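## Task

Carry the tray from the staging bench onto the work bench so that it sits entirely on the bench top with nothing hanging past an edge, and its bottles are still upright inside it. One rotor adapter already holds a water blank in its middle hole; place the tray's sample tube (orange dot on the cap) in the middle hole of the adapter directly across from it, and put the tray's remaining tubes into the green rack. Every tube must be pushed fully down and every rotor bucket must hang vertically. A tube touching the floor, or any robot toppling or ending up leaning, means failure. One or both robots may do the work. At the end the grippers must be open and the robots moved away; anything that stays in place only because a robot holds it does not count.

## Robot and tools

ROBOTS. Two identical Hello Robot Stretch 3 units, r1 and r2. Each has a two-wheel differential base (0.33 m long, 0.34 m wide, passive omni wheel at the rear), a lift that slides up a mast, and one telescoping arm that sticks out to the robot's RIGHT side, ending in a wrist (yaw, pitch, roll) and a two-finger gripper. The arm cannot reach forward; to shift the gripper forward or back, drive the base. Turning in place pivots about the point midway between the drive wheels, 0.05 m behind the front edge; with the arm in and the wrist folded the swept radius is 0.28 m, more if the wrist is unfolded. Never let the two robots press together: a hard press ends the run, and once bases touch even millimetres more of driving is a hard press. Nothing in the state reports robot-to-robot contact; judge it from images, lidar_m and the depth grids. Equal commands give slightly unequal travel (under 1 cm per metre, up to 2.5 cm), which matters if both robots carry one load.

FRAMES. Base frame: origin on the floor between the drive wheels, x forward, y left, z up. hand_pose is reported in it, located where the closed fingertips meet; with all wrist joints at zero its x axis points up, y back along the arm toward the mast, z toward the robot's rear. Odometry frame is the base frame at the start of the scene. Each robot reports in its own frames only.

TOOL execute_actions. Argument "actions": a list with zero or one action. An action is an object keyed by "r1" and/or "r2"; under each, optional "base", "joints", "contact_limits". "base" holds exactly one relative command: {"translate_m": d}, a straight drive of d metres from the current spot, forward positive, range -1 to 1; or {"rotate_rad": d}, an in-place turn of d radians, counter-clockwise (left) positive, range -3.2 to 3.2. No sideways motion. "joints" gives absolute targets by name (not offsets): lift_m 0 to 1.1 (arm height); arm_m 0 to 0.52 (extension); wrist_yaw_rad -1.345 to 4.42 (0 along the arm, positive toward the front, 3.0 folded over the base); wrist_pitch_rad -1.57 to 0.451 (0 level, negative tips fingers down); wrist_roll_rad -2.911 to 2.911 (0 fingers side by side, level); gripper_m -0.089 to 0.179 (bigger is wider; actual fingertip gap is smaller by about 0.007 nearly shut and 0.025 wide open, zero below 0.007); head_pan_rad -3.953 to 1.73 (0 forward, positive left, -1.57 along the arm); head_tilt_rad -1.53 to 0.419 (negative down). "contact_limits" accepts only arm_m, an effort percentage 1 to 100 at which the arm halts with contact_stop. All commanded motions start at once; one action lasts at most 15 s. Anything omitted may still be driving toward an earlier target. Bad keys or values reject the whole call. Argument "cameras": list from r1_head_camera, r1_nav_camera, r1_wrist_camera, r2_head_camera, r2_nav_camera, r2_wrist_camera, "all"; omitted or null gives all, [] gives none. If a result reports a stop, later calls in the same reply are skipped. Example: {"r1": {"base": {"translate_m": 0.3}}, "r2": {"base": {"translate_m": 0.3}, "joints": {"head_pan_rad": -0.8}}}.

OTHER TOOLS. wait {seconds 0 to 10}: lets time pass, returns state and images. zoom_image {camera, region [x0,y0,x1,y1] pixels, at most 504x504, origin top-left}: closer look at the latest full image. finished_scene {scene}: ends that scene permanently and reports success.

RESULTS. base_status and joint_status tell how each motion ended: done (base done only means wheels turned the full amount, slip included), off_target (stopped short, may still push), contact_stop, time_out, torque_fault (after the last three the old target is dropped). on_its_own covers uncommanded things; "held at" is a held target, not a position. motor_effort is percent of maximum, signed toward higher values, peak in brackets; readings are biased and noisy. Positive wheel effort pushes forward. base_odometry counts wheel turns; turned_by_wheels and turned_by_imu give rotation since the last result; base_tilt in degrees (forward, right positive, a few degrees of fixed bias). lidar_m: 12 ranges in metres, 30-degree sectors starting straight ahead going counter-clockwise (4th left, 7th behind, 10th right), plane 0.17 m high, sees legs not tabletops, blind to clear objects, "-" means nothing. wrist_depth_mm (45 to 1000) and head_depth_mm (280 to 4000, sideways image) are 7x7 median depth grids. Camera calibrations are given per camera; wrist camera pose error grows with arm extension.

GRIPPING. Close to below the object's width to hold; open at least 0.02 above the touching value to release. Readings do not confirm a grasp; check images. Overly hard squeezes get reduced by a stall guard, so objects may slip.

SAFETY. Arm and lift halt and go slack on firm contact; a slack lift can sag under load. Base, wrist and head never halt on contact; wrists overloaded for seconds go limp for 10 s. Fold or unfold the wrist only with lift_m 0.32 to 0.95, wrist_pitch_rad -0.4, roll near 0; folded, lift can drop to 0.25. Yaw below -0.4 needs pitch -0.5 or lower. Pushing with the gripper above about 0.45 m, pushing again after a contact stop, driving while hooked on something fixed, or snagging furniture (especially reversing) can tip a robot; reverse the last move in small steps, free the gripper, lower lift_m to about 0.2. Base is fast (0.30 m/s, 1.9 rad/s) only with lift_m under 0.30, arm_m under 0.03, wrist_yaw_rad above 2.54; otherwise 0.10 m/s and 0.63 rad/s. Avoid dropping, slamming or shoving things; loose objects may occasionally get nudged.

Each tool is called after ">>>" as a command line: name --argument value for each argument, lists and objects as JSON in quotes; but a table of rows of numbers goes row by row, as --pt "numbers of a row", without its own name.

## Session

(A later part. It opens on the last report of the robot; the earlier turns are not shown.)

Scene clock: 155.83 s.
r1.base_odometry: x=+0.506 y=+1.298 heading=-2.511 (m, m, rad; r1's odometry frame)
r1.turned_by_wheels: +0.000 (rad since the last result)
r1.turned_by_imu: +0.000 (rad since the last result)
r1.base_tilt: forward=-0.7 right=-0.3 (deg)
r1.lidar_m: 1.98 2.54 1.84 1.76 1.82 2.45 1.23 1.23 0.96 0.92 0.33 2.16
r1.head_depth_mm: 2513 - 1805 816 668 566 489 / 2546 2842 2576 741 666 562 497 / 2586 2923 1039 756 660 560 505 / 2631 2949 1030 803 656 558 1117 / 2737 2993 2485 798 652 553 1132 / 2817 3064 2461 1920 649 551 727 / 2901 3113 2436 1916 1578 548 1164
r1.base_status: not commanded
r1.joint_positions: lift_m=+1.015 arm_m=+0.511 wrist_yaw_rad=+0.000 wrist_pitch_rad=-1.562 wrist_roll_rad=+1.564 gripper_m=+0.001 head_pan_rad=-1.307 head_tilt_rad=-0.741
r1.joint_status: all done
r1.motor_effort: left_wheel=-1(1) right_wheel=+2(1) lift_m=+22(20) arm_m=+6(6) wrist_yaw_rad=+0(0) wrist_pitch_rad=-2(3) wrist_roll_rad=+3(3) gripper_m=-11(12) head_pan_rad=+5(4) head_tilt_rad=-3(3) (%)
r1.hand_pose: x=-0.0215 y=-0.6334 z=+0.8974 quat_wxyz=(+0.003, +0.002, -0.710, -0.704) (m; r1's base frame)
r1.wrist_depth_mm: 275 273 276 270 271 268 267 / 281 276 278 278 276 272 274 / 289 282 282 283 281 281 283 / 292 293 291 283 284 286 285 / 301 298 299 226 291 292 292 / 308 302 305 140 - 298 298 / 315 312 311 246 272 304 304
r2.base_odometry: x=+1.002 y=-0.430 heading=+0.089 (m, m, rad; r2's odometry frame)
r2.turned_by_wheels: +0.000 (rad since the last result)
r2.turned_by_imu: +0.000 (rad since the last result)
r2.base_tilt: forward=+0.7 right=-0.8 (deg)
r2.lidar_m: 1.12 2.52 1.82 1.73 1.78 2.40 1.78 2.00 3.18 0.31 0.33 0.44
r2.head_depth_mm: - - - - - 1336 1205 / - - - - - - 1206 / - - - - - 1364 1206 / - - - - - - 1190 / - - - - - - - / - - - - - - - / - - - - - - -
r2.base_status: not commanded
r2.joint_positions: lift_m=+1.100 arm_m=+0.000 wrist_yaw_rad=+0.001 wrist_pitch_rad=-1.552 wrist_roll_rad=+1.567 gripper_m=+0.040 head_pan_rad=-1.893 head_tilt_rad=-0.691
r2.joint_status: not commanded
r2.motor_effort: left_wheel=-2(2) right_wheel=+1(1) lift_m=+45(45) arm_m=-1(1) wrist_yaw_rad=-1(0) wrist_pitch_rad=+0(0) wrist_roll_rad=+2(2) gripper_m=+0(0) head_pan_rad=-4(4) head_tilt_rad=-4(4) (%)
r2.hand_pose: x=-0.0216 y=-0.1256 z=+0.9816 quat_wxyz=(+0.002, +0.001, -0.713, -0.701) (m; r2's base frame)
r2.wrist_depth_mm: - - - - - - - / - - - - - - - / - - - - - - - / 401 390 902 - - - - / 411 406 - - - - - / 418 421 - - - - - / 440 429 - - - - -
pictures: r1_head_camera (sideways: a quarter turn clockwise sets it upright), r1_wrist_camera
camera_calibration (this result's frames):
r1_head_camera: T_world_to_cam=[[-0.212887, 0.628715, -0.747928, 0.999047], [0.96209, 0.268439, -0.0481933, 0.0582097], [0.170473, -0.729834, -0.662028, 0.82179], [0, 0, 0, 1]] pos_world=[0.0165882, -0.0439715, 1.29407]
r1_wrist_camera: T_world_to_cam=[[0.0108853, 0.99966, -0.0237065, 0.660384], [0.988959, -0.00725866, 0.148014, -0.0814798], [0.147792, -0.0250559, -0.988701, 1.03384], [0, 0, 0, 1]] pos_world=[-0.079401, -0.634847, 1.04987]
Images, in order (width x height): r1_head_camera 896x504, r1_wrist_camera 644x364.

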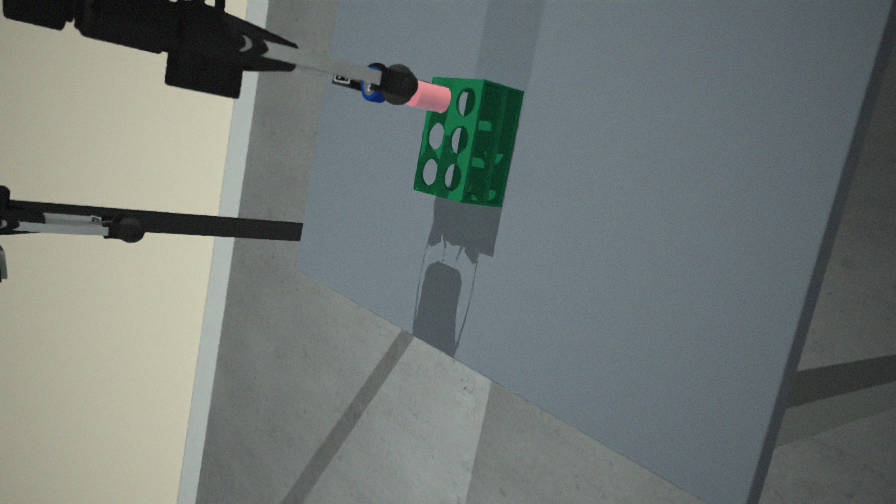

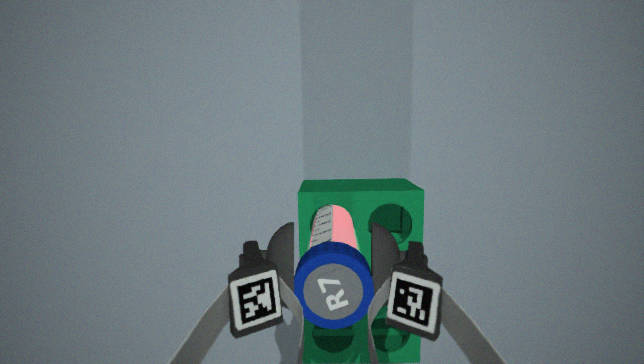

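>>> execute_actions --actions '[{"r1":{"joints":{"lift_m":0.985}}}]' --cameras '["r1_head_camera"]'

>>> execute_actions --actions '[{"r1":{"joints":{"gripper_m":0.065}}}]' --cameras '[]'

>>> execute_actions --actions '[{"r1":{"joints":{"lift_m":1.07}}}]' --cameras '["r1_head_camera"]'

>>> execute_actions --actions '[{"r1":{"base":{"translate_m":-0.336},"joints":{"arm_m":0.42,"wrist_roll_rad":0,"head_pan_rad":-1.6}}}]' --cameras '["r1_head_camera","r1_wrist_camera"]'

Scene clock: 159.27 s.
r1.base_odometry: x=+0.506 y=+1.298 heading=-2.511 (m, m, rad; r1's odometry frame)
r1.turned_by_wheels: +0.000 (rad since the last result)
r1.turned_by_imu: +0.000 (rad since the last result)
r1.base_tilt: forward=-0.7 right=-0.2 (deg)
r1.lidar_m: 1.98 2.55 1.83 1.76 1.82 2.46 1.22 1.23 0.96 0.92 0.33 2.16
r1.head_depth_mm: 2436 - 1016 818 670 565 490 / 2550 2843 2550 736 663 562 497 / 2566 2920 1035 757 660 559 506 / 2621 2979 1033 802 657 555 1121 / 2753 3039 2483 794 652 554 1132 / 2789 3101 2468 1933 649 551 730 / 2898 3148 2447 1907 1579 549 1166
r1.base_status: not commanded
r1.joint_positions: lift_m=+0.985 arm_m=+0.511 wrist_yaw_rad=+0.000 wrist_pitch_rad=-1.562 wrist_roll_rad=+1.564 gripper_m=+0.001 head_pan_rad=-1.307 head_tilt_rad=-0.741
r1.joint_status: all done
r1.motor_effort: left_wheel=-2(2) right_wheel=+1(1) lift_m=+22(21) arm_m=+4(6) wrist_yaw_rad=+1(0) wrist_pitch_rad=-2(2) wrist_roll_rad=+3(3) gripper_m=-11(11) head_pan_rad=+5(5) head_tilt_rad=-3(4) (%)
r1.hand_pose: x=-0.0215 y=-0.6334 z=+0.8674 quat_wxyz=(+0.003, +0.002, -0.710, -0.704) (m; r1's base frame)
r1.wrist_depth_mm: 246 245 243 243 242 242 241 / 252 250 247 246 247 245 242 / 257 254 252 252 252 252 250 / 262 261 258 258 256 257 258 / 268 266 264 201 259 263 263 / 277 272 272 141 - 269 270 / 282 281 278 216 245 277 274
r2.base_odometry: x=+1.002 y=-0.430 heading=+0.089 (m, m, rad; r2's odometry frame)
r2.turned_by_wheels: +0.000 (rad since the last result)
r2.turned_by_imu: +0.000 (rad since the last result)
r2.base_tilt: forward=+0.7 right=-0.9 (deg)
r2.lidar_m: 1.12 2.53 1.81 1.73 1.79 2.40 1.79 2.00 3.21 0.31 0.33 0.44
r2.head_depth_mm: - - - - - 1324 1201 / - - - - - - 1206 / - - - - - 1363 1208 / - - - - - - 1186 / - - - - - - - / - - - - - - - / - - - - - - -
r2.base_status: not commanded
r2.joint_positions: lift_m=+1.100 arm_m=+0.000 wrist_yaw_rad=+0.001 wrist_pitch_rad=-1.552 wrist_roll_rad=+1.567 gripper_m=+0.040 head_pan_rad=-1.893 head_tilt_rad=-0.691
r2.joint_status: not commanded
r2.motor_effort: left_wheel=-2(2) right_wheel=+1(1) lift_m=+45(45) arm_m=-1(1) wrist_yaw_rad=-1(0) wrist_pitch_rad=+0(0) wrist_roll_rad=+2(2) gripper_m=+0(0) head_pan_rad=-4(4) head_tilt_rad=-3(4) (%)
r2.hand_pose: x=-0.0216 y=-0.1256 z=+0.9816 quat_wxyz=(+0.002, +0.001, -0.713, -0.701) (m; r2's base frame)
r2.wrist_depth_mm: - - - - - - - / - - - - - - - / - - - - - - - / 402 394 899 - - - - / 404 405 - - - - - / 416 419 - - - - - / 430 428 - - - - -
pictures: r1_head_camera (sideways: a quarter turn clockwise sets it upright)
camera_calibration (this result's frames):
r1_head_camera: T_world_to_cam=[[-0.212887, 0.628715, -0.747928, 0.999047], [0.96209, 0.268439, -0.0481933, 0.0582097], [0.170474, -0.729834, -0.662028, 0.821789], [0, 0, 0, 1]] pos_world=[0.0165882, -0.0439715, 1.29407]
Images, in order (width x height): r1_head_camera 896x504.

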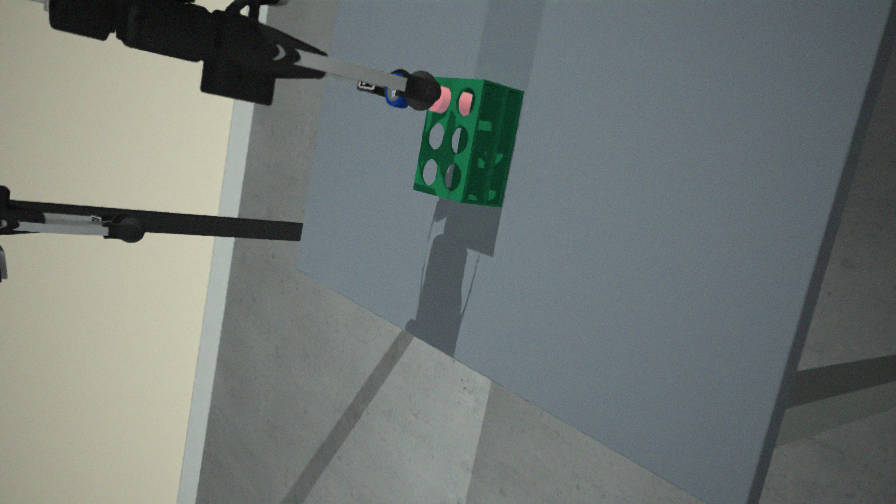

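Scene clock: 160.40 s.
r1.base_odometry: x=+0.506 y=+1.298 heading=-2.511 (m, m, rad; r1's odometry frame)
r1.turned_by_wheels: +0.000 (rad since the last result)
r1.turned_by_imu: +0.000 (rad since the last result)
r1.base_tilt: forward=-0.8 right=-0.3 (deg)
r1.lidar_m: 1.98 2.54 1.83 1.76 1.82 2.46 1.22 1.23 0.96 0.92 0.33 2.17
r1.head_depth_mm: 2446 - 1018 818 669 565 490 / 2543 2818 2565 738 665 562 497 / 2578 2970 1037 756 661 560 506 / 2628 2932 1031 804 657 556 1116 / 2725 3030 2466 795 653 554 1133 / 2822 3062 2481 1919 648 550 728 / 2874 3152 2451 1930 1580 548 1171
r1.base_status: not commanded
r1.joint_positions: lift_m=+0.985 arm_m=+0.511 wrist_yaw_rad=+0.000 wrist_pitch_rad=-1.562 wrist_roll_rad=+1.564 gripper_m=+0.065 head_pan_rad=-1.307 head_tilt_rad=-0.741
r1.joint_status: all done
r1.motor_effort: left_wheel=-3(2) right_wheel=+0(1) lift_m=+22(22) arm_m=+5(5) wrist_yaw_rad=+0(1) wrist_pitch_rad=-2(2) wrist_roll_rad=+3(4) gripper_m=+0(80) head_pan_rad=+5(5) head_tilt_rad=-3(3) (%)
r1.hand_pose: x=-0.0215 y=-0.6334 z=+0.8674 quat_wxyz=(+0.003, +0.002, -0.710, -0.704) (m; r1's base frame)
r1.wrist_depth_mm: 245 244 244 243 242 242 239 / 251 250 248 248 245 246 246 / 255 256 253 254 252 254 251 / 262 260 259 256 257 256 255 / 269 267 267 202 239 264 262 / 272 274 - 144 212 268 266 / 283 280 279 214 212 275 274
r2.base_odometry: x=+1.002 y=-0.430 heading=+0.089 (m, m, rad; r2's odometry frame)
r2.turned_by_wheels: +0.000 (rad since the last result)
r2.turned_by_imu: +0.000 (rad since the last result)
r2.base_tilt: forward=+0.7 right=-0.9 (deg)
r2.lidar_m: 1.12 2.52 1.81 1.73 1.79 2.39 1.79 2.01 3.18 0.31 0.33 0.44
r2.head_depth_mm: - - - - - 1329 1203 / - - - - - - 1207 / - - - - - 1362 1205 / - - - - - - 1183 / - - - - - - - / - - - - - - - / - - - - - - -
r2.base_status: not commanded
r2.joint_positions: lift_m=+1.100 arm_m=+0.000 wrist_yaw_rad=+0.001 wrist_pitch_rad=-1.552 wrist_roll_rad=+1.567 gripper_m=+0.040 head_pan_rad=-1.893 head_tilt_rad=-0.691
r2.joint_status: not commanded
r2.motor_effort: left_wheel=-2(2) right_wheel=+1(1) lift_m=+45(45) arm_m=-1(1) wrist_yaw_rad=+0(0) wrist_pitch_rad=+0(0) wrist_roll_rad=+2(2) gripper_m=+1(1) head_pan_rad=-5(4) head_tilt_rad=-3(3) (%)
r2.hand_pose: x=-0.0216 y=-0.1256 z=+0.9816 quat_wxyz=(+0.002, +0.001, -0.713, -0.701) (m; r2's base frame)
r2.wrist_depth_mm: - - - - - - - / - - - - - - - / - - - - - - - / 399 395 875 - - - - / 410 412 - - - - - / 419 418 - - - - - / 428 424 - - - - -
pictures: none
No camera images: the call's "cameras" was empty. Leave "cameras" out to get every camera's image.

Scene clock: 162.00 s.
r1.base_odometry: x=+0.506 y=+1.298 heading=-2.511 (m, m, rad; r1's odometry frame)
r1.turned_by_wheels: +0.000 (rad since the last result)
r1.turned_by_imu: +0.000 (rad since the last result)
r1.base_tilt: forward=-0.7 right=-0.2 (deg)
r1.lidar_m: 1.99 2.55 1.83 1.76 1.82 2.46 1.22 1.23 0.96 0.92 0.33 2.17
r1.head_depth_mm: 2447 2872 2583 817 671 565 490 / 2553 2872 2602 737 665 562 497 / 2573 2933 1042 757 659 560 505 / 2663 2961 1028 802 656 557 1119 / 2758 3007 2483 793 652 554 1128 / 2799 3092 2469 1924 648 551 729 / 2878 3102 2457 1914 1577 548 1161
r1.base_status: not commanded
r1.joint_positions: lift_m=+1.070 arm_m=+0.511 wrist_yaw_rad=+0.000 wrist_pitch_rad=-1.562 wrist_roll_rad=+1.564 gripper_m=+0.065 head_pan_rad=-1.307 head_tilt_rad=-0.741
r1.joint_status: all done
r1.motor_effort: left_wheel=-1(2) right_wheel=+1(1) lift_m=+26(29) arm_m=+5(5) wrist_yaw_rad=+0(1) wrist_pitch_rad=-2(2) wrist_roll_rad=+3(3) gripper_m=+0(0) head_pan_rad=+5(5) head_tilt_rad=-3(3) (%)
r1.hand_pose: x=-0.0215 y=-0.6334 z=+0.9522 quat_wxyz=(+0.003, +0.002, -0.710, -0.704) (m; r1's base frame)
r1.wrist_depth_mm: 327 325 322 324 322 320 318 / 334 333 334 327 328 328 324 / 342 337 337 340 331 330 337 / 347 343 347 340 336 342 335 / 355 355 349 290 348 349 349 / 371 364 - 324 327 356 358 / 374 370 370 369 369 371 361
r2.base_odometry: x=+1.002 y=-0.430 heading=+0.089 (m, m, rad; r2's odometry frame)
r2.turned_by_wheels: +0.000 (rad since the last result)
r2.turned_by_imu: +0.000 (rad since the last result)
r2.base_tilt: forward=+0.8 right=-0.9 (deg)
r2.lidar_m: 1.12 2.52 1.81 1.73 1.79 2.40 1.79 2.00 3.18 0.31 0.33 0.44
r2.head_depth_mm: - - - - - 1331 1201 / - - - - - - 1206 / - - - - - 1363 1210 / - - - - - - 1188 / - - - - - - - / - - - - - - - / - - - - - - -
r2.base_status: not commanded
r2.joint_positions: lift_m=+1.100 arm_m=+0.000 wrist_yaw_rad=+0.001 wrist_pitch_rad=-1.552 wrist_roll_rad=+1.567 gripper_m=+0.040 head_pan_rad=-1.893 head_tilt_rad=-0.691
r2.joint_status: not commanded
r2.motor_effort: left_wheel=-2(2) right_wheel=+1(1) lift_m=+45(45) arm_m=-1(1) wrist_yaw_rad=+0(1) wrist_pitch_rad=+0(0) wrist_roll_rad=+2(2) gripper_m=+0(1) head_pan_rad=-4(4) head_tilt_rad=-3(4) (%)
r2.hand_pose: x=-0.0216 y=-0.1256 z=+0.9816 quat_wxyz=(+0.002, +0.001, -0.713, -0.701) (m; r2's base frame)
r2.wrist_depth_mm: - - - - - - - / - - - - - - - / - - - - - - - / 402 395 880 - - - - / 411 405 - - - - - / 423 420 - - - - - / 434 427 - - - - -
pictures: r1_head_camera (sideways: a quarter turn clockwise sets it upright)
camera_calibration (this result's frames):
r1_head_camera: T_world_to_cam=[[-0.212887, 0.628715, -0.747928, 0.999047], [0.96209, 0.268439, -0.0481933, 0.0582097], [0.170474, -0.729834, -0.662028, 0.821789], [0, 0, 0, 1]] pos_world=[0.0165882, -0.0439715, 1.29407]
Images, in order (width x height): r1_head_camera 896x504.

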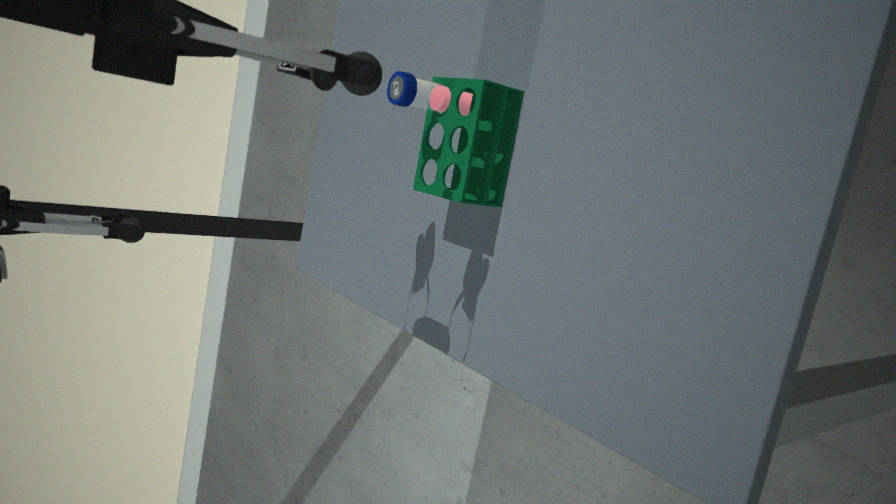

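Scene clock: 166.30 s.
r1.base_odometry: x=+0.778 y=+1.496 heading=-2.511 (m, m, rad; r1's odometry frame)
r1.turned_by_wheels: +0.000 (rad since the last result)
r1.turned_by_imu: -0.001 (rad since the last result)
r1.base_tilt: forward=-0.7 right=-0.3 (deg)
r1.lidar_m: 2.32 2.53 1.83 1.75 1.81 2.45 1.08 0.90 0.96 0.93 0.96 0.59
r1.head_depth_mm: 2674 2976 1056 818 631 544 1134 / 2679 2939 1047 698 660 539 1126 / 2739 2980 2634 699 657 536 1124 / - - 1026 751 637 533 1117 / 2577 2933 1060 791 489 532 1115 / 2582 2918 1013 787 632 540 1106 / 2571 2883 1002 783 644 549 1104
r1.base_status: done
r1.joint_positions: lift_m=+1.070 arm_m=+0.420 wrist_yaw_rad=+0.000 wrist_pitch_rad=-1.562 wrist_roll_rad=+0.008 gripper_m=+0.065 head_pan_rad=-1.593 head_tilt_rad=-0.741
r1.joint_status: all done
r1.motor_effort: left_wheel=-1(5) right_wheel=+2(3) lift_m=+26(26) arm_m=-6(5) wrist_yaw_rad=+0(1) wrist_pitch_rad=-2(2) wrist_roll_rad=-3(4) gripper_m=+1(1) head_pan_rad=-5(37) head_tilt_rad=-3(3) (%)
r1.hand_pose: x=-0.0216 y=-0.5435 z=+0.9522 quat_wxyz=(+0.500, +0.496, -0.504, -0.500) (m; r1's base frame)
r1.wrist_depth_mm: 325 327 310 325 320 198 183 / 333 328 328 329 326 239 322 / 343 340 332 334 330 332 333 / 347 347 314 339 312 292 341 / 352 357 297 285 285 284 347 / 365 358 - 293 358 321 350 / 376 370 319 370 367 346 365
r2.base_odometry: x=+1.002 y=-0.430 heading=+0.089 (m, m, rad; r2's odometry frame)
r2.turned_by_wheels: +0.000 (rad since the last result)
r2.turned_by_imu: +0.000 (rad since the last result)
r2.base_tilt: forward=+0.7 right=-0.8 (deg)
r2.lidar_m: 1.12 2.52 1.80 1.74 1.78 2.40 1.78 2.00 3.22 0.31 0.33 0.44
r2.head_depth_mm: - - - - - 1330 1205 / - - - - - - 1207 / - - - - - 1365 1211 / - - - - - - 1186 / - - - - - - - / - - - - - - - / - - - - - - -
r2.base_status: not commanded
r2.joint_positions: lift_m=+1.100 arm_m=+0.000 wrist_yaw_rad=+0.001 wrist_pitch_rad=-1.552 wrist_roll_rad=+1.567 gripper_m=+0.040 head_pan_rad=-1.893 head_tilt_rad=-0.691
r2.joint_status: not commanded
r2.motor_effort: left_wheel=-2(2) right_wheel=+1(1) lift_m=+46(45) arm_m=-1(1) wrist_yaw_rad=+0(0) wrist_pitch_rad=+0(0) wrist_roll_rad=+2(2) gripper_m=+0(1) head_pan_rad=-4(4) head_tilt_rad=-3(3) (%)
r2.hand_pose: x=-0.0216 y=-0.1256 z=+0.9816 quat_wxyz=(+0.002, +0.001, -0.713, -0.701) (m; r2's base frame)
r2.wrist_depth_mm: - - - - - - - / - - - - - - - / - - - - - - - / 396 394 888 - - - - / 404 402 - - - - - / 421 416 - - - - - / 433 430 - - - - -
pictures: r1_head_camera (sideways: a quarter turn clockwise sets it upright), r1_wrist_camera
camera_calibration (this result's frames):
r1_head_camera: T_world_to_cam=[[-0.0269829, 0.663231, -0.747928, 0.997913], [0.998744, -0.0137149, -0.0481933, 0.0579861], [-0.042221, -0.748289, -0.662028, 0.823087], [0, 0, 0, 1]] pos_world=[0.00376487, -0.0451447, 1.29407]
r1_wrist_camera: T_world_to_cam=[[-0.999544, 0.026074, -0.0152514, 0.0127978], [0.0236675, 0.989735, 0.140944, 0.438856], [0.0187699, 0.140519, -0.9899, 1.1786], [0, 0, 0, 1]] pos_world=[-0.0197167, -0.6003, 1.10503]
Images, in order (width x height): r1_head_camera 896x504, r1_wrist_camera 644x364.

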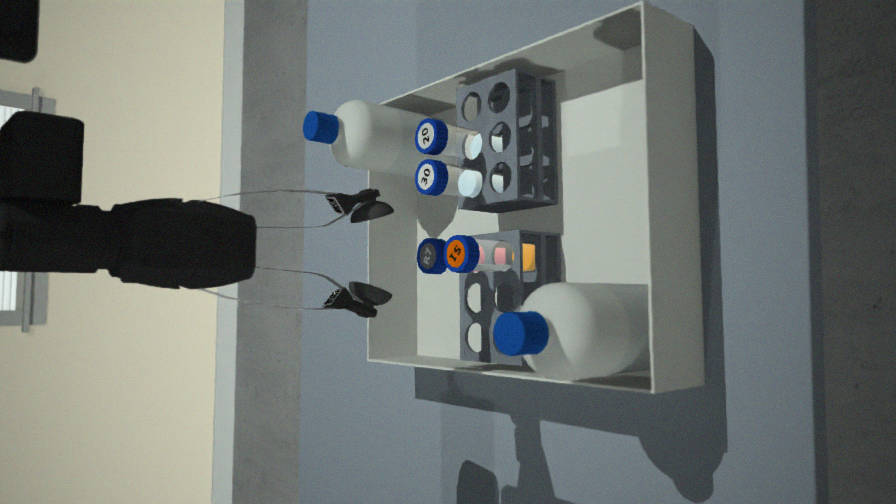

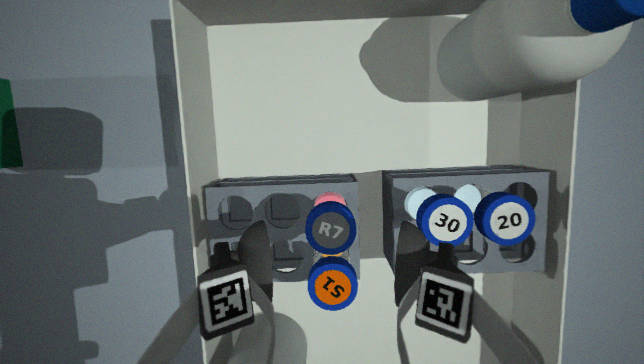

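>>> execute_actions --actions '[{"r1":{"joints":{"lift_m":0.988,"arm_m":0.423},"base":{"translate_m":0.002}}}]' --cameras '["r1_wrist_camera"]'

Scene clock: 169.23 s.
r1.base_odometry: x=+0.776 y=+1.495 heading=-2.511 (m, m, rad; r1's odometry frame)
r1.turned_by_wheels: +0.000 (rad since the last result)
r1.turned_by_imu: +0.000 (rad since the last result)
r1.base_tilt: forward=-0.7 right=-0.3 (deg)
r1.lidar_m: 2.31 2.54 1.83 1.76 1.81 2.45 1.08 0.90 0.96 0.92 0.96 0.59
r1.head_depth_mm: 2596 - 1016 816 630 544 1138 / 2531 2988 1046 704 661 538 1129 / - 2976 1038 736 656 536 1120 / 2531 - 948 686 636 533 1122 / 2601 2913 1018 790 489 530 1115 / 2585 2909 1008 789 634 540 1110 / 2566 2883 999 784 645 549 1102
r1.base_status: done
r1.joint_positions: lift_m=+0.988 arm_m=+0.423 wrist_yaw_rad=+0.000 wrist_pitch_rad=-1.562 wrist_roll_rad=+0.008 gripper_m=+0.065 head_pan_rad=-1.593 head_tilt_rad=-0.741
r1.joint_status: all done
r1.motor_effort: left_wheel=-1(2) right_wheel=+1(5) lift_m=+22(25) arm_m=+6(4) wrist_yaw_rad=+0(1) wrist_pitch_rad=-2(2) wrist_roll_rad=-3(3) gripper_m=+0(0) head_pan_rad=-4(4) head_tilt_rad=-3(3) (%)
r1.hand_pose: x=-0.0216 y=-0.5456 z=+0.8704 quat_wxyz=(+0.500, +0.496, -0.504, -0.500) (m; r1's base frame)
r1.wrist_depth_mm: 248 213 243 243 242 202 140 / 253 229 250 249 245 238 182 / 258 226 256 252 255 254 240 / 265 246 259 258 257 252 219 / 271 207 206 202 242 195 196 / 278 275 - 145 236 144 142 / 283 282 267 153 277 277 224
r2.base_odometry: x=+1.002 y=-0.430 heading=+0.089 (m, m, rad; r2's odometry frame)
r2.turned_by_wheels: +0.000 (rad since the last result)
r2.turned_by_imu: +0.000 (rad since the last result)
r2.base_tilt: forward=+0.6 right=-0.9 (deg)
r2.lidar_m: 1.12 2.52 1.81 1.73 1.78 2.40 1.78 2.00 3.20 0.31 0.33 0.44
r2.head_depth_mm: - - - - - 1329 1204 / - - - - - - 1208 / - - - - - 1368 1206 / - - - - - - 1184 / - - - - - - - / - - - - - - - / - - - - - - -
r2.base_status: not commanded
r2.joint_positions: lift_m=+1.100 arm_m=+0.000 wrist_yaw_rad=+0.001 wrist_pitch_rad=-1.552 wrist_roll_rad=+1.567 gripper_m=+0.040 head_pan_rad=-1.893 head_tilt_rad=-0.691
r2.joint_status: not commanded
r2.motor_effort: left_wheel=-2(2) right_wheel=+1(1) lift_m=+45(45) arm_m=-1(1) wrist_yaw_rad=+0(0) wrist_pitch_rad=+0(0) wrist_roll_rad=+2(2) gripper_m=+0(1) head_pan_rad=-4(4) head_tilt_rad=-3(3) (%)
r2.hand_pose: x=-0.0216 y=-0.1256 z=+0.9816 quat_wxyz=(+0.002, +0.001, -0.713, -0.701) (m; r2's base frame)
r2.wrist_depth_mm: - - - - - - - / - - - - - - - / - - - - - - - / 398 393 893 - - - - / 403 409 - - - - - / 425 415 - - - - - / 425 427 - - - - -
pictures: r1_wrist_camera
camera_calibration (this result's frames):
r1_wrist_camera: T_world_to_cam=[[-0.999545, 0.0260039, -0.0152509, 0.0115678], [0.0235982, 0.989736, 0.140944, 0.452503], [0.0187595, 0.14052, -0.9899, 1.09795], [0, 0, 0, 1]] pos_world=[-0.0197127, -0.602443, 1.02326]
Images, in order (width x height): r1_wrist_camera 644x364.

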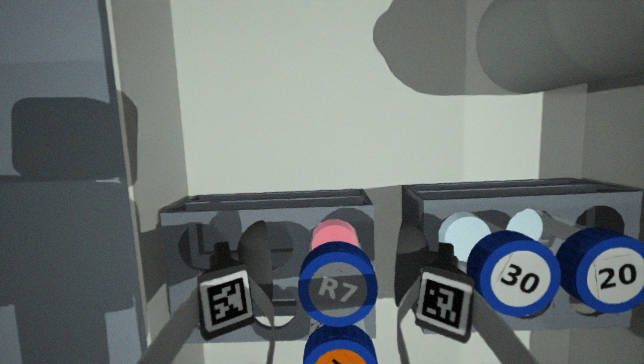

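>>> execute_actions --actions '[{"r1":{"joints":{"arm_m":0.416}}}]' --cameras '[]'

>>> execute_actions --actions '[{"r1":{"joints":{"gripper_m":0}}}]' --cameras '["r1_wrist_camera"]'

>>> execute_actions --actions '[{"r1":{"joints":{"lift_m":1.1}}}]' --cameras '[]'

>>> execute_actions --actions '[{"r1":{"base":{"translate_m":0.343},"joints":{"arm_m":0.465,"head_pan_rad":-1.35}}}]' --cameras '["r1_head_camera","r1_wrist_camera"]'

Scene clock: 172.47 s.
r1.base_odometry: x=+0.776 y=+1.495 heading=-2.511 (m, m, rad; r1's odometry frame)
r1.turned_by_wheels: +0.000 (rad since the last result)
r1.turned_by_imu: +0.000 (rad since the last result)
r1.base_tilt: forward=-0.7 right=-0.3 (deg)
r1.lidar_m: 2.31 2.54 1.83 1.75 1.81 2.45 1.08 0.90 0.97 0.92 0.95 0.59
r1.head_depth_mm: 2593 - 1012 818 630 543 1133 / 2543 3049 1046 704 660 539 1124 / - 3022 1037 724 657 536 1122 / 2484 - 876 687 636 534 1118 / 2579 2918 1017 755 489 531 1115 / 2562 2913 1011 788 631 539 1111 / 2605 2908 999 785 647 548 1108
r1.base_status: not commanded
r1.joint_positions: lift_m=+0.988 arm_m=+0.416 wrist_yaw_rad=+0.000 wrist_pitch_rad=-1.562 wrist_roll_rad=+0.008 gripper_m=+0.065 head_pan_rad=-1.593 head_tilt_rad=-0.741
r1.joint_status: all done
r1.motor_effort: left_wheel=-1(1) right_wheel=+1(1) lift_m=+23(22) arm_m=-5(6) wrist_yaw_rad=+0(0) wrist_pitch_rad=-2(2) wrist_roll_rad=-3(3) gripper_m=+0(1) head_pan_rad=-5(5) head_tilt_rad=-3(3) (%)
r1.hand_pose: x=-0.0216 y=-0.5395 z=+0.8704 quat_wxyz=(+0.500, +0.496, -0.504, -0.500) (m; r1's base frame)
r1.wrist_depth_mm: 248 214 245 242 244 201 147 / 254 228 248 252 248 247 216 / 259 226 253 255 254 253 239 / 266 242 258 259 257 229 216 / 272 208 234 202 207 145 143 / 278 274 - 145 267 143 143 / 284 284 282 150 278 275 233
r2.base_odometry: x=+1.002 y=-0.430 heading=+0.089 (m, m, rad; r2's odometry frame)
r2.turned_by_wheels: +0.000 (rad since the last result)
r2.turned_by_imu: +0.000 (rad since the last result)
r2.base_tilt: forward=+0.8 right=-0.8 (deg)
r2.lidar_m: 1.12 2.52 1.81 1.73 1.79 2.39 1.79 2.00 3.20 0.31 0.33 0.44
r2.head_depth_mm: - - - - - 1331 1201 / - - - - - - 1205 / - - - - - 1362 1208 / - - - - - - 1189 / - - - - - - - / - - - - - - - / - - - - - - -
r2.base_status: not commanded
r2.joint_positions: lift_m=+1.100 arm_m=+0.000 wrist_yaw_rad=+0.001 wrist_pitch_rad=-1.552 wrist_roll_rad=+1.567 gripper_m=+0.040 head_pan_rad=-1.893 head_tilt_rad=-0.691
r2.joint_status: not commanded
r2.motor_effort: left_wheel=-2(2) right_wheel=+1(1) lift_m=+45(45) arm_m=-1(1) wrist_yaw_rad=-1(0) wrist_pitch_rad=+0(0) wrist_roll_rad=+2(2) gripper_m=+1(0) head_pan_rad=-4(5) head_tilt_rad=-3(3) (%)
r2.hand_pose: x=-0.0216 y=-0.1256 z=+0.9816 quat_wxyz=(+0.002, +0.001, -0.713, -0.701) (m; r2's base frame)
r2.wrist_depth_mm: - - - - - - - / - - - - - - - / - - - - - - - / 396 397 895 - - - - / 410 409 - - - - - / 419 419 - - - - - / 432 434 - - - - -
pictures: none
No camera images: the call's "cameras" was empty. Leave "cameras" out to get every camera's image.

Scene clock: 173.60 s.
r1.base_odometry: x=+0.776 y=+1.495 heading=-2.511 (m, m, rad; r1's odometry frame)
r1.turned_by_wheels: +0.000 (rad since the last result)
r1.turned_by_imu: +0.000 (rad since the last result)
r1.base_tilt: forward=-0.7 right=-0.3 (deg)
r1.lidar_m: 2.31 2.54 1.83 1.76 1.81 2.45 1.08 0.90 0.96 0.92 0.95 0.59
r1.head_depth_mm: 2591 - 1017 817 630 544 1134 / 2519 2990 1046 705 662 539 1132 / - 3052 1037 744 656 536 1126 / 2491 - 877 684 637 533 1116 / 2585 2915 1021 790 488 532 1115 / 2611 2910 1007 790 633 539 1109 / 2584 2906 999 782 645 548 1101
r1.base_status: not commanded
r1.joint_positions: lift_m=+0.988 arm_m=+0.416 wrist_yaw_rad=+0.000 wrist_pitch_rad=-1.562 wrist_roll_rad=+0.008 gripper_m=+0.001 head_pan_rad=-1.593 head_tilt_rad=-0.741
r1.joint_status: all done
r1.motor_effort: left_wheel=-2(1) right_wheel=+1(2) lift_m=+22(23) arm_m=-6(5) wrist_yaw_rad=+0(0) wrist_pitch_rad=-2(2) wrist_roll_rad=-3(3) gripper_m=-11(87) head_pan_rad=-5(5) head_tilt_rad=-4(4) (%)
r1.hand_pose: x=-0.0216 y=-0.5395 z=+0.8704 quat_wxyz=(+0.500, +0.496, -0.504, -0.500) (m; r1's base frame)
r1.wrist_depth_mm: 249 214 244 243 244 201 146 / 253 227 250 250 250 247 215 / 262 226 255 253 252 253 239 / 264 244 258 256 256 229 218 / 269 205 235 195 206 144 142 / 277 273 235 141 - 143 143 / 284 283 279 148 280 276 232
r2.base_odometry: x=+1.002 y=-0.430 heading=+0.089 (m, m, rad; r2's odometry frame)
r2.turned_by_wheels: +0.000 (rad since the last result)
r2.turned_by_imu: +0.000 (rad since the last result)
r2.base_tilt: forward=+0.8 right=-1.0 (deg)
r2.lidar_m: 1.12 2.52 1.82 1.73 1.79 2.40 1.79 2.00 3.20 0.31 0.33 0.44
r2.head_depth_mm: - - - - - 1332 1203 / - - - - - - 1208 / - - - - - 1368 1206 / - - - - - - 1184 / - - - - - - - / - - - - - - - / - - - - - - -
r2.base_status: not commanded
r2.joint_positions: lift_m=+1.100 arm_m=+0.000 wrist_yaw_rad=+0.001 wrist_pitch_rad=-1.552 wrist_roll_rad=+1.567 gripper_m=+0.040 head_pan_rad=-1.893 head_tilt_rad=-0.691
r2.joint_status: not commanded
r2.motor_effort: left_wheel=-1(2) right_wheel=+1(1) lift_m=+45(45) arm_m=-1(1) wrist_yaw_rad=+0(1) wrist_pitch_rad=+0(0) wrist_roll_rad=+2(2) gripper_m=+1(1) head_pan_rad=-4(4) head_tilt_rad=-3(3) (%)
r2.hand_pose: x=-0.0216 y=-0.1256 z=+0.9816 quat_wxyz=(+0.002, +0.001, -0.713, -0.701) (m; r2's base frame)
r2.wrist_depth_mm: - - - - - - - / - - - - - - - / - - - - - - - / 396 392 873 - - - - / 405 407 - - - - - / 419 417 - - - - - / 429 429 - - - - -
pictures: r1_wrist_camera
camera_calibration (this result's frames):
r1_wrist_camera: T_world_to_cam=[[-0.999547, 0.0259298, -0.0152503, 0.0113675], [0.0235249, 0.989738, 0.140944, 0.446419], [0.0187485, 0.140522, -0.9899, 1.09709], [0, 0, 0, 1]] pos_world=[-0.0197083, -0.596298, 1.02326]
Images, in order (width x height): r1_wrist_camera 644x364.

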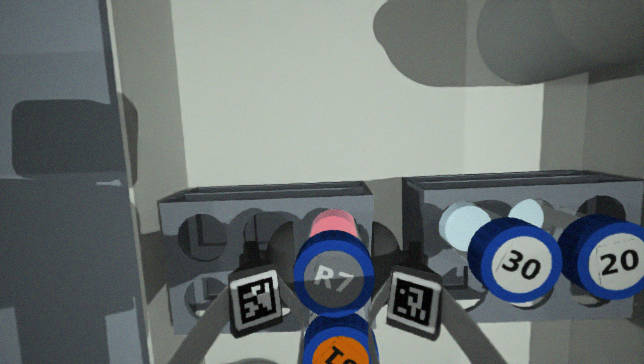

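Scene clock: 175.47 s.
r1.base_odometry: x=+0.776 y=+1.495 heading=-2.511 (m, m, rad; r1's odometry frame)
r1.turned_by_wheels: +0.000 (rad since the last result)
r1.turned_by_imu: +0.000 (rad since the last result)
r1.base_tilt: forward=-0.7 right=-0.3 (deg)
r1.lidar_m: 2.32 2.53 1.83 1.75 1.81 2.44 1.08 0.90 0.97 0.92 0.95 0.59
r1.head_depth_mm: 2643 2954 1058 819 630 543 1134 / 2635 2980 1050 705 662 539 1127 / 2664 2964 1043 749 655 536 1124 / - 3019 1769 682 636 532 1113 / 2582 2940 1017 792 489 532 1117 / 2579 2908 1011 788 632 541 1107 / 2584 2871 1000 785 647 549 1108
r1.base_status: not commanded
r1.joint_positions: lift_m=+1.100 arm_m=+0.416 wrist_yaw_rad=+0.000 wrist_pitch_rad=-1.562 wrist_roll_rad=+0.008 gripper_m=+0.001 head_pan_rad=-1.593 head_tilt_rad=-0.741
r1.joint_status: all done
r1.motor_effort: left_wheel=-1(2) right_wheel=+1(1) lift_m=+27(27) arm_m=-5(5) wrist_yaw_rad=+0(0) wrist_pitch_rad=-2(2) wrist_roll_rad=-3(3) gripper_m=-11(12) head_pan_rad=-4(4) head_tilt_rad=-3(4) (%)
r1.hand_pose: x=-0.0216 y=-0.5395 z=+0.9821 quat_wxyz=(+0.500, +0.496, -0.504, -0.500) (m; r1's base frame)
r1.wrist_depth_mm: 357 355 313 346 333 217 212 / 362 357 355 354 354 264 352 / 365 371 365 364 360 359 367 / 384 379 365 370 313 307 372 / 392 385 336 196 319 320 381 / 392 394 391 140 - 385 390 / 399 405 318 395 396 374 396
r2.base_odometry: x=+1.002 y=-0.430 heading=+0.089 (m, m, rad; r2's odometry frame)
r2.turned_by_wheels: +0.000 (rad since the last result)
r2.turned_by_imu: +0.000 (rad since the last result)
r2.base_tilt: forward=+0.8 right=-0.8 (deg)
r2.lidar_m: 1.12 2.53 1.81 1.73 1.79 2.40 1.79 2.00 3.21 0.31 0.33 0.44
r2.head_depth_mm: - - - - - 1332 1202 / - - - - - - 1208 / - - - - - 1367 1209 / - - - - - - 1186 / - - - - - - - / - - - - - - - / - - - - - - -
r2.base_status: not commanded
r2.joint_positions: lift_m=+1.100 arm_m=+0.000 wrist_yaw_rad=+0.001 wrist_pitch_rad=-1.552 wrist_roll_rad=+1.567 gripper_m=+0.040 head_pan_rad=-1.893 head_tilt_rad=-0.691
r2.joint_status: not commanded
r2.motor_effort: left_wheel=-2(2) right_wheel=+1(1) lift_m=+46(45) arm_m=-1(1) wrist_yaw_rad=+0(0) wrist_pitch_rad=+0(0) wrist_roll_rad=+2(2) gripper_m=+0(1) head_pan_rad=-4(4) head_tilt_rad=-3(3) (%)
r2.hand_pose: x=-0.0216 y=-0.1256 z=+0.9816 quat_wxyz=(+0.002, +0.001, -0.713, -0.701) (m; r2's base frame)
r2.wrist_depth_mm: - - - - - - - / - - - - - - - / - - - - - - - / 396 396 905 - - - - / 409 405 - - - - - / 418 423 - - - - - / 436 432 - - - - -
pictures: none
No camera images: the call's "cameras" was empty. Leave "cameras" out to get every camera's image.

Scene clock: 180.30 s.
r1.base_odometry: x=+0.499 y=+1.293 heading=-2.511 (m, m, rad; r1's odometry frame)
r1.turned_by_wheels: +0.000 (rad since the last result)
r1.turned_by_imu: +0.001 (rad since the last result)
r1.base_tilt: forward=-0.7 right=-0.3 (deg)
r1.lidar_m: 1.97 2.55 1.84 1.76 1.82 2.46 1.24 1.24 0.95 0.92 0.32 2.15
r1.head_depth_mm: - 2869 2594 819 668 565 498 / 2538 2864 1003 743 666 563 506 / 2597 2898 1036 755 660 560 506 / 2538 2910 1029 801 656 557 513 / 2679 2977 2480 794 653 552 1113 / 2765 3026 2467 1929 649 550 705 / 2802 3075 2453 1918 1576 548 1127
r1.base_status: done
r1.joint_positions: lift_m=+1.100 arm_m=+0.465 wrist_yaw_rad=+0.000 wrist_pitch_rad=-1.562 wrist_roll_rad=+0.008 gripper_m=+0.001 head_pan_rad=-1.357 head_tilt_rad=-0.741
r1.joint_status: all done
r1.motor_effort: left_wheel=-2(1) right_wheel=+1(5) lift_m=+27(27) arm_m=+5(7) wrist_yaw_rad=+0(0) wrist_pitch_rad=-2(2) wrist_roll_rad=-3(3) gripper_m=-11(13) head_pan_rad=+5(33) head_tilt_rad=-4(3) (%)
r1.hand_pose: x=-0.0216 y=-0.5876 z=+0.9821 quat_wxyz=(+0.500, +0.496, -0.504, -0.500) (m; r1's base frame)
r1.wrist_depth_mm: - 351 350 349 348 348 342 / - 359 363 362 357 360 351 / - 365 364 359 359 365 337 / - 374 367 314 371 368 363 / - 385 377 195 377 378 342 / - 393 391 140 - 392 323 / - 400 409 399 402 395 382
r2.base_odometry: x=+1.002 y=-0.430 heading=+0.089 (m, m, rad; r2's odometry frame)
r2.turned_by_wheels: +0.000 (rad since the last result)
r2.turned_by_imu: +0.000 (rad since the last result)
r2.base_tilt: forward=+0.8 right=-0.9 (deg)
r2.lidar_m: 1.12 2.53 1.81 1.73 1.79 2.40 1.79 2.00 3.22 0.31 0.33 0.44
r2.head_depth_mm: - - - - - 1333 1204 / - - - - - - 1202 / - - - - - 1372 1211 / - - - - - - 1187 / - - - - - - - / - - - - - - - / - - - - - - -
r2.base_status: not commanded
r2.joint_positions: lift_m=+1.100 arm_m=+0.000 wrist_yaw_rad=+0.001 wrist_pitch_rad=-1.552 wrist_roll_rad=+1.567 gripper_m=+0.040 head_pan_rad=-1.893 head_tilt_rad=-0.691
r2.joint_status: not commanded
r2.motor_effort: left_wheel=-2(2) right_wheel=+1(1) lift_m=+45(45) arm_m=-1(1) wrist_yaw_rad=+1(1) wrist_pitch_rad=+0(0) wrist_roll_rad=+2(2) gripper_m=+0(0) head_pan_rad=-4(4) head_tilt_rad=-3(4) (%)
r2.hand_pose: x=-0.0216 y=-0.1256 z=+0.9816 quat_wxyz=(+0.002, +0.001, -0.713, -0.701) (m; r2's base frame)
r2.wrist_depth_mm: - - - - - - - / - - - - - - - / - - - - - - - / 391 395 892 - - - - / 406 405 - - - - - / 423 415 - - - - - / 432 432 - - - - -
pictures: r1_head_camera (sideways: a quarter turn clockwise sets it upright), r1_wrist_camera
camera_calibration (this result's frames):
r1_head_camera: T_world_to_cam=[[-0.181189, 0.638572, -0.747928, 0.998854], [0.974308, 0.220004, -0.0481933, 0.0581352], [0.133772, -0.737444, -0.662028, 0.822013], [0, 0, 0, 1]] pos_world=[0.0143768, -0.0444408, 1.29407]
r1_wrist_camera: T_world_to_cam=[[-0.999552, 0.0257587, -0.015249, 0.0142182], [0.0233557, 0.989742, 0.140944, 0.478316], [0.0187231, 0.140525, -0.9899, 1.21448], [0, 0, 0, 1]] pos_world=[-0.0196984, -0.644441, 1.13502]
Images, in order (width x height): r1_head_camera 896x504, r1_wrist_camera 644x364.

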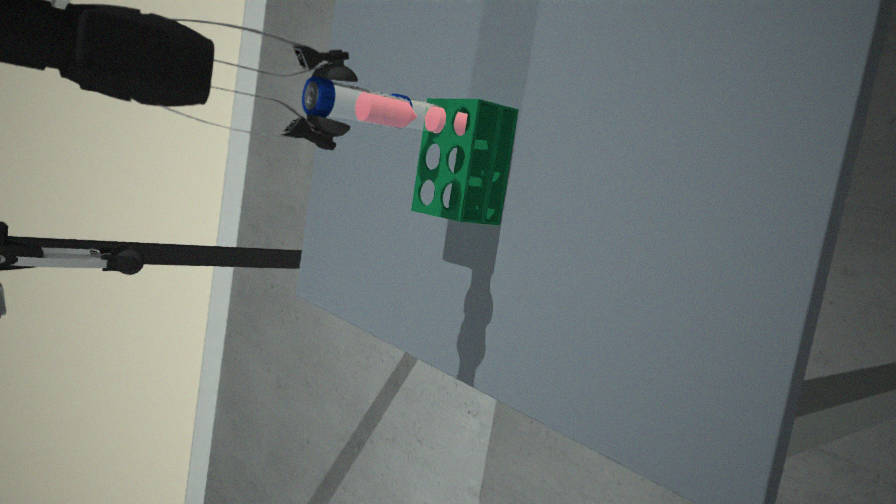

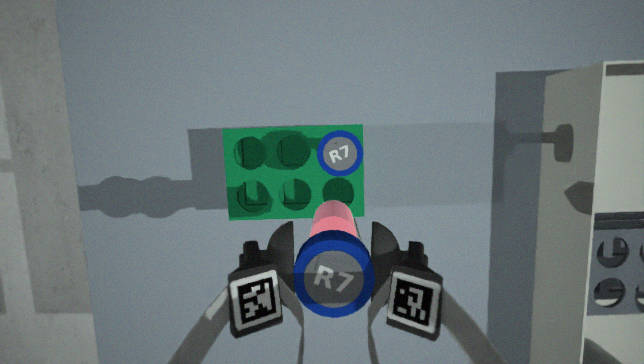

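>>> execute_actions --actions '[{"r1":{"base":{"translate_m":-0.005},"joints":{"lift_m":1.065}}}]' --cameras '["r1_wrist_camera"]'

>>> execute_actions --actions '[{"r1":{"joints":{"lift_m":1.04}}}]' --cameras '["r1_wrist_camera","r1_head_camera"]'

Scene clock: 182.77 s.
r1.base_odometry: x=+0.503 y=+1.296 heading=-2.511 (m, m, rad; r1's odometry frame)
r1.turned_by_wheels: +0.000 (rad since the last result)
r1.turned_by_imu: +0.000 (rad since the last result)
r1.base_tilt: forward=-0.7 right=-0.3 (deg)
r1.lidar_m: 1.98 2.53 1.84 1.76 1.82 2.46 1.23 1.24 0.96 0.92 0.33 2.16
r1.head_depth_mm: - 2842 2571 820 669 565 498 / 2548 2822 2666 747 665 562 505 / 2594 2921 1038 740 662 560 506 / 2530 2836 1033 802 656 557 513 / 2685 2983 2388 796 653 553 1112 / 2771 3041 2446 1914 651 551 726 / 2826 3086 2452 1926 1583 549 1123
r1.base_status: done
r1.joint_positions: lift_m=+1.065 arm_m=+0.465 wrist_yaw_rad=+0.000 wrist_pitch_rad=-1.562 wrist_roll_rad=+0.008 gripper_m=+0.001 head_pan_rad=-1.357 head_tilt_rad=-0.741
r1.joint_status: all done
r1.motor_effort: left_wheel=-1(5) right_wheel=+1(2) lift_m=+23(27) arm_m=+6(5) wrist_yaw_rad=+0(0) wrist_pitch_rad=-2(2) wrist_roll_rad=-3(3) gripper_m=-11(11) head_pan_rad=+5(5) head_tilt_rad=-3(3) (%)
r1.hand_pose: x=-0.0216 y=-0.5876 z=+0.9474 quat_wxyz=(+0.500, +0.496, -0.504, -0.500) (m; r1's base frame)
r1.wrist_depth_mm: 324 323 322 320 318 316 315 / 332 325 326 325 323 325 295 / 337 331 328 328 329 331 298 / - 342 307 280 341 338 298 / - 356 349 196 346 345 303 / - 359 354 141 - 350 306 / - 365 368 364 361 358 324
r2.base_odometry: x=+1.002 y=-0.430 heading=+0.089 (m, m, rad; r2's odometry frame)
r2.turned_by_wheels: +0.000 (rad since the last result)
r2.turned_by_imu: +0.000 (rad since the last result)
r2.base_tilt: forward=+0.7 right=-1.0 (deg)
r2.lidar_m: 1.12 2.52 1.82 1.73 1.78 2.39 1.78 2.00 3.19 0.31 0.33 0.44
r2.head_depth_mm: - - - - - 1334 1205 / - - - - - - 1207 / - - - - - 1367 1205 / - - - - - - 1184 / - - - - - - - / - - - - - - - / - - - - - - -
r2.base_status: not commanded
r2.joint_positions: lift_m=+1.100 arm_m=+0.000 wrist_yaw_rad=+0.001 wrist_pitch_rad=-1.552 wrist_roll_rad=+1.567 gripper_m=+0.040 head_pan_rad=-1.893 head_tilt_rad=-0.691
r2.joint_status: not commanded
r2.motor_effort: left_wheel=-2(2) right_wheel=+1(1) lift_m=+45(45) arm_m=-1(1) wrist_yaw_rad=+0(1) wrist_pitch_rad=+0(0) wrist_roll_rad=+2(2) gripper_m=+1(1) head_pan_rad=-4(4) head_tilt_rad=-3(4) (%)
r2.hand_pose: x=-0.0216 y=-0.1256 z=+0.9816 quat_wxyz=(+0.002, +0.001, -0.713, -0.701) (m; r2's base frame)
r2.wrist_depth_mm: - - - - - - - / - - - - - - - / - - - - - - - / 396 396 893 - - - - / 407 408 - - - - - / 420 421 - - - - - / 435 429 - - - - -
pictures: r1_wrist_camera
camera_calibration (this result's frames):
r1_wrist_camera: T_world_to_cam=[[-0.999552, 0.0257586, -0.015249, 0.0136881], [0.0233556, 0.989742, 0.140945, 0.483216], [0.0187231, 0.140525, -0.9899, 1.18007], [0, 0, 0, 1]] pos_world=[-0.0196984, -0.644442, 1.10026]
Images, in order (width x height): r1_wrist_camera 644x364.

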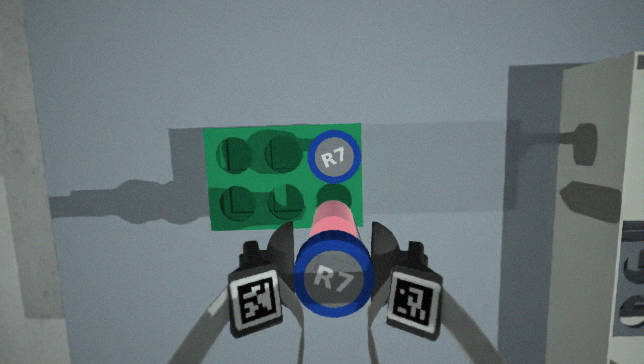

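Scene clock: 183.77 s.
r1.base_odometry: x=+0.503 y=+1.296 heading=-2.511 (m, m, rad; r1's odometry frame)
r1.turned_by_wheels: +0.000 (rad since the last result)
r1.turned_by_imu: +0.000 (rad since the last result)
r1.base_tilt: forward=-0.7 right=-0.2 (deg)
r1.lidar_m: 1.98 2.55 1.83 1.76 1.81 2.45 1.23 1.24 0.96 0.92 0.33 2.17
r1.head_depth_mm: - 2785 2579 818 667 566 498 / 2563 2795 1045 743 664 562 505 / 2610 2926 1041 739 661 558 505 / 2541 2861 1029 798 656 556 512 / 2676 2966 2394 794 653 554 1117 / 2737 3050 2463 1925 650 551 726 / 2826 3068 2443 1928 1581 548 1130
r1.base_status: not commanded
r1.joint_positions: lift_m=+1.040 arm_m=+0.465 wrist_yaw_rad=+0.000 wrist_pitch_rad=-1.562 wrist_roll_rad=+0.008 gripper_m=+0.001 head_pan_rad=-1.357 head_tilt_rad=-0.741
r1.joint_status: all done
r1.motor_effort: left_wheel=-1(1) right_wheel=+1(1) lift_m=+22(21) arm_m=+5(5) wrist_yaw_rad=-1(1) wrist_pitch_rad=-2(2) wrist_roll_rad=-3(3) gripper_m=-11(11) head_pan_rad=+5(5) head_tilt_rad=-3(3) (%)
r1.hand_pose: x=-0.0216 y=-0.5876 z=+0.9224 quat_wxyz=(+0.500, +0.496, -0.504, -0.500) (m; r1's base frame)
r1.wrist_depth_mm: 298 296 294 293 294 290 290 / 304 304 304 300 302 302 284 / 309 307 309 249 305 305 283 / 320 315 259 255 312 311 283 / 328 326 290 196 318 318 285 / 335 331 332 141 - 325 286 / - 340 342 338 338 333 290
r2.base_odometry: x=+1.002 y=-0.430 heading=+0.089 (m, m, rad; r2's odometry frame)
r2.turned_by_wheels: +0.000 (rad since the last result)
r2.turned_by_imu: +0.000 (rad since the last result)
r2.base_tilt: forward=+0.7 right=-0.8 (deg)
r2.lidar_m: 1.12 2.52 1.80 1.73 1.78 2.39 1.78 2.00 3.19 0.31 0.33 0.44
r2.head_depth_mm: - - - - - 1330 1202 / - - - - - - 1205 / - - - - - 1364 1211 / - - - - - - 1192 / - - - - - - - / - - - - - - - / - - - - - - -
r2.base_status: not commanded
r2.joint_positions: lift_m=+1.100 arm_m=+0.000 wrist_yaw_rad=+0.001 wrist_pitch_rad=-1.552 wrist_roll_rad=+1.567 gripper_m=+0.040 head_pan_rad=-1.893 head_tilt_rad=-0.691
r2.joint_status: not commanded
r2.motor_effort: left_wheel=-2(2) right_wheel=+1(1) lift_m=+45(45) arm_m=-1(1) wrist_yaw_rad=+0(0) wrist_pitch_rad=+0(0) wrist_roll_rad=+2(2) gripper_m=+0(0) head_pan_rad=-4(4) head_tilt_rad=-3(4) (%)
r2.hand_pose: x=-0.0216 y=-0.1256 z=+0.9816 quat_wxyz=(+0.002, +0.001, -0.713, -0.701) (m; r2's base frame)
r2.wrist_depth_mm: - - - - - - - / - - - - - - - / - - - - - - - / 399 394 873 - - - - / 409 410 - - - - - / 413 412 - - - - - / 431 433 - - - - -
pictures: r1_head_camera (sideways: a quarter turn clockwise sets it upright), r1_wrist_camera
camera_calibration (this result's frames):
r1_head_camera: T_world_to_cam=[[-0.181195, 0.63857, -0.747928, 0.998854], [0.974306, 0.220014, -0.0481933, 0.0581352], [0.13378, -0.737443, -0.662028, 0.822013], [0, 0, 0, 1]] pos_world=[0.0143772, -0.0444408, 1.29407]
r1_wrist_camera: T_world_to_cam=[[-0.999552, 0.0257591, -0.015249, 0.0133072], [0.0233561, 0.989742, 0.140944, 0.486741], [0.0187231, 0.140525, -0.9899, 1.15533], [0, 0, 0, 1]] pos_world=[-0.0196984, -0.644443, 1.07526]
Images, in order (width x height): r1_head_camera 896x504, r1_wrist_camera 644x364.

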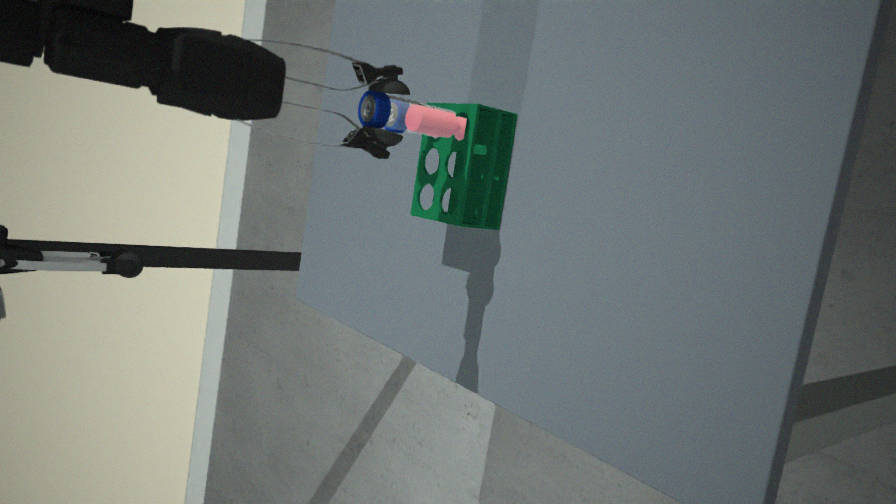

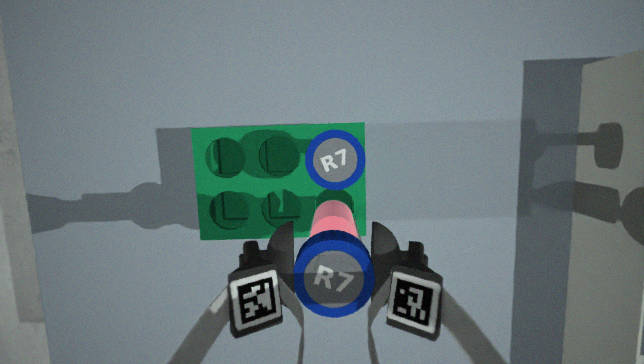

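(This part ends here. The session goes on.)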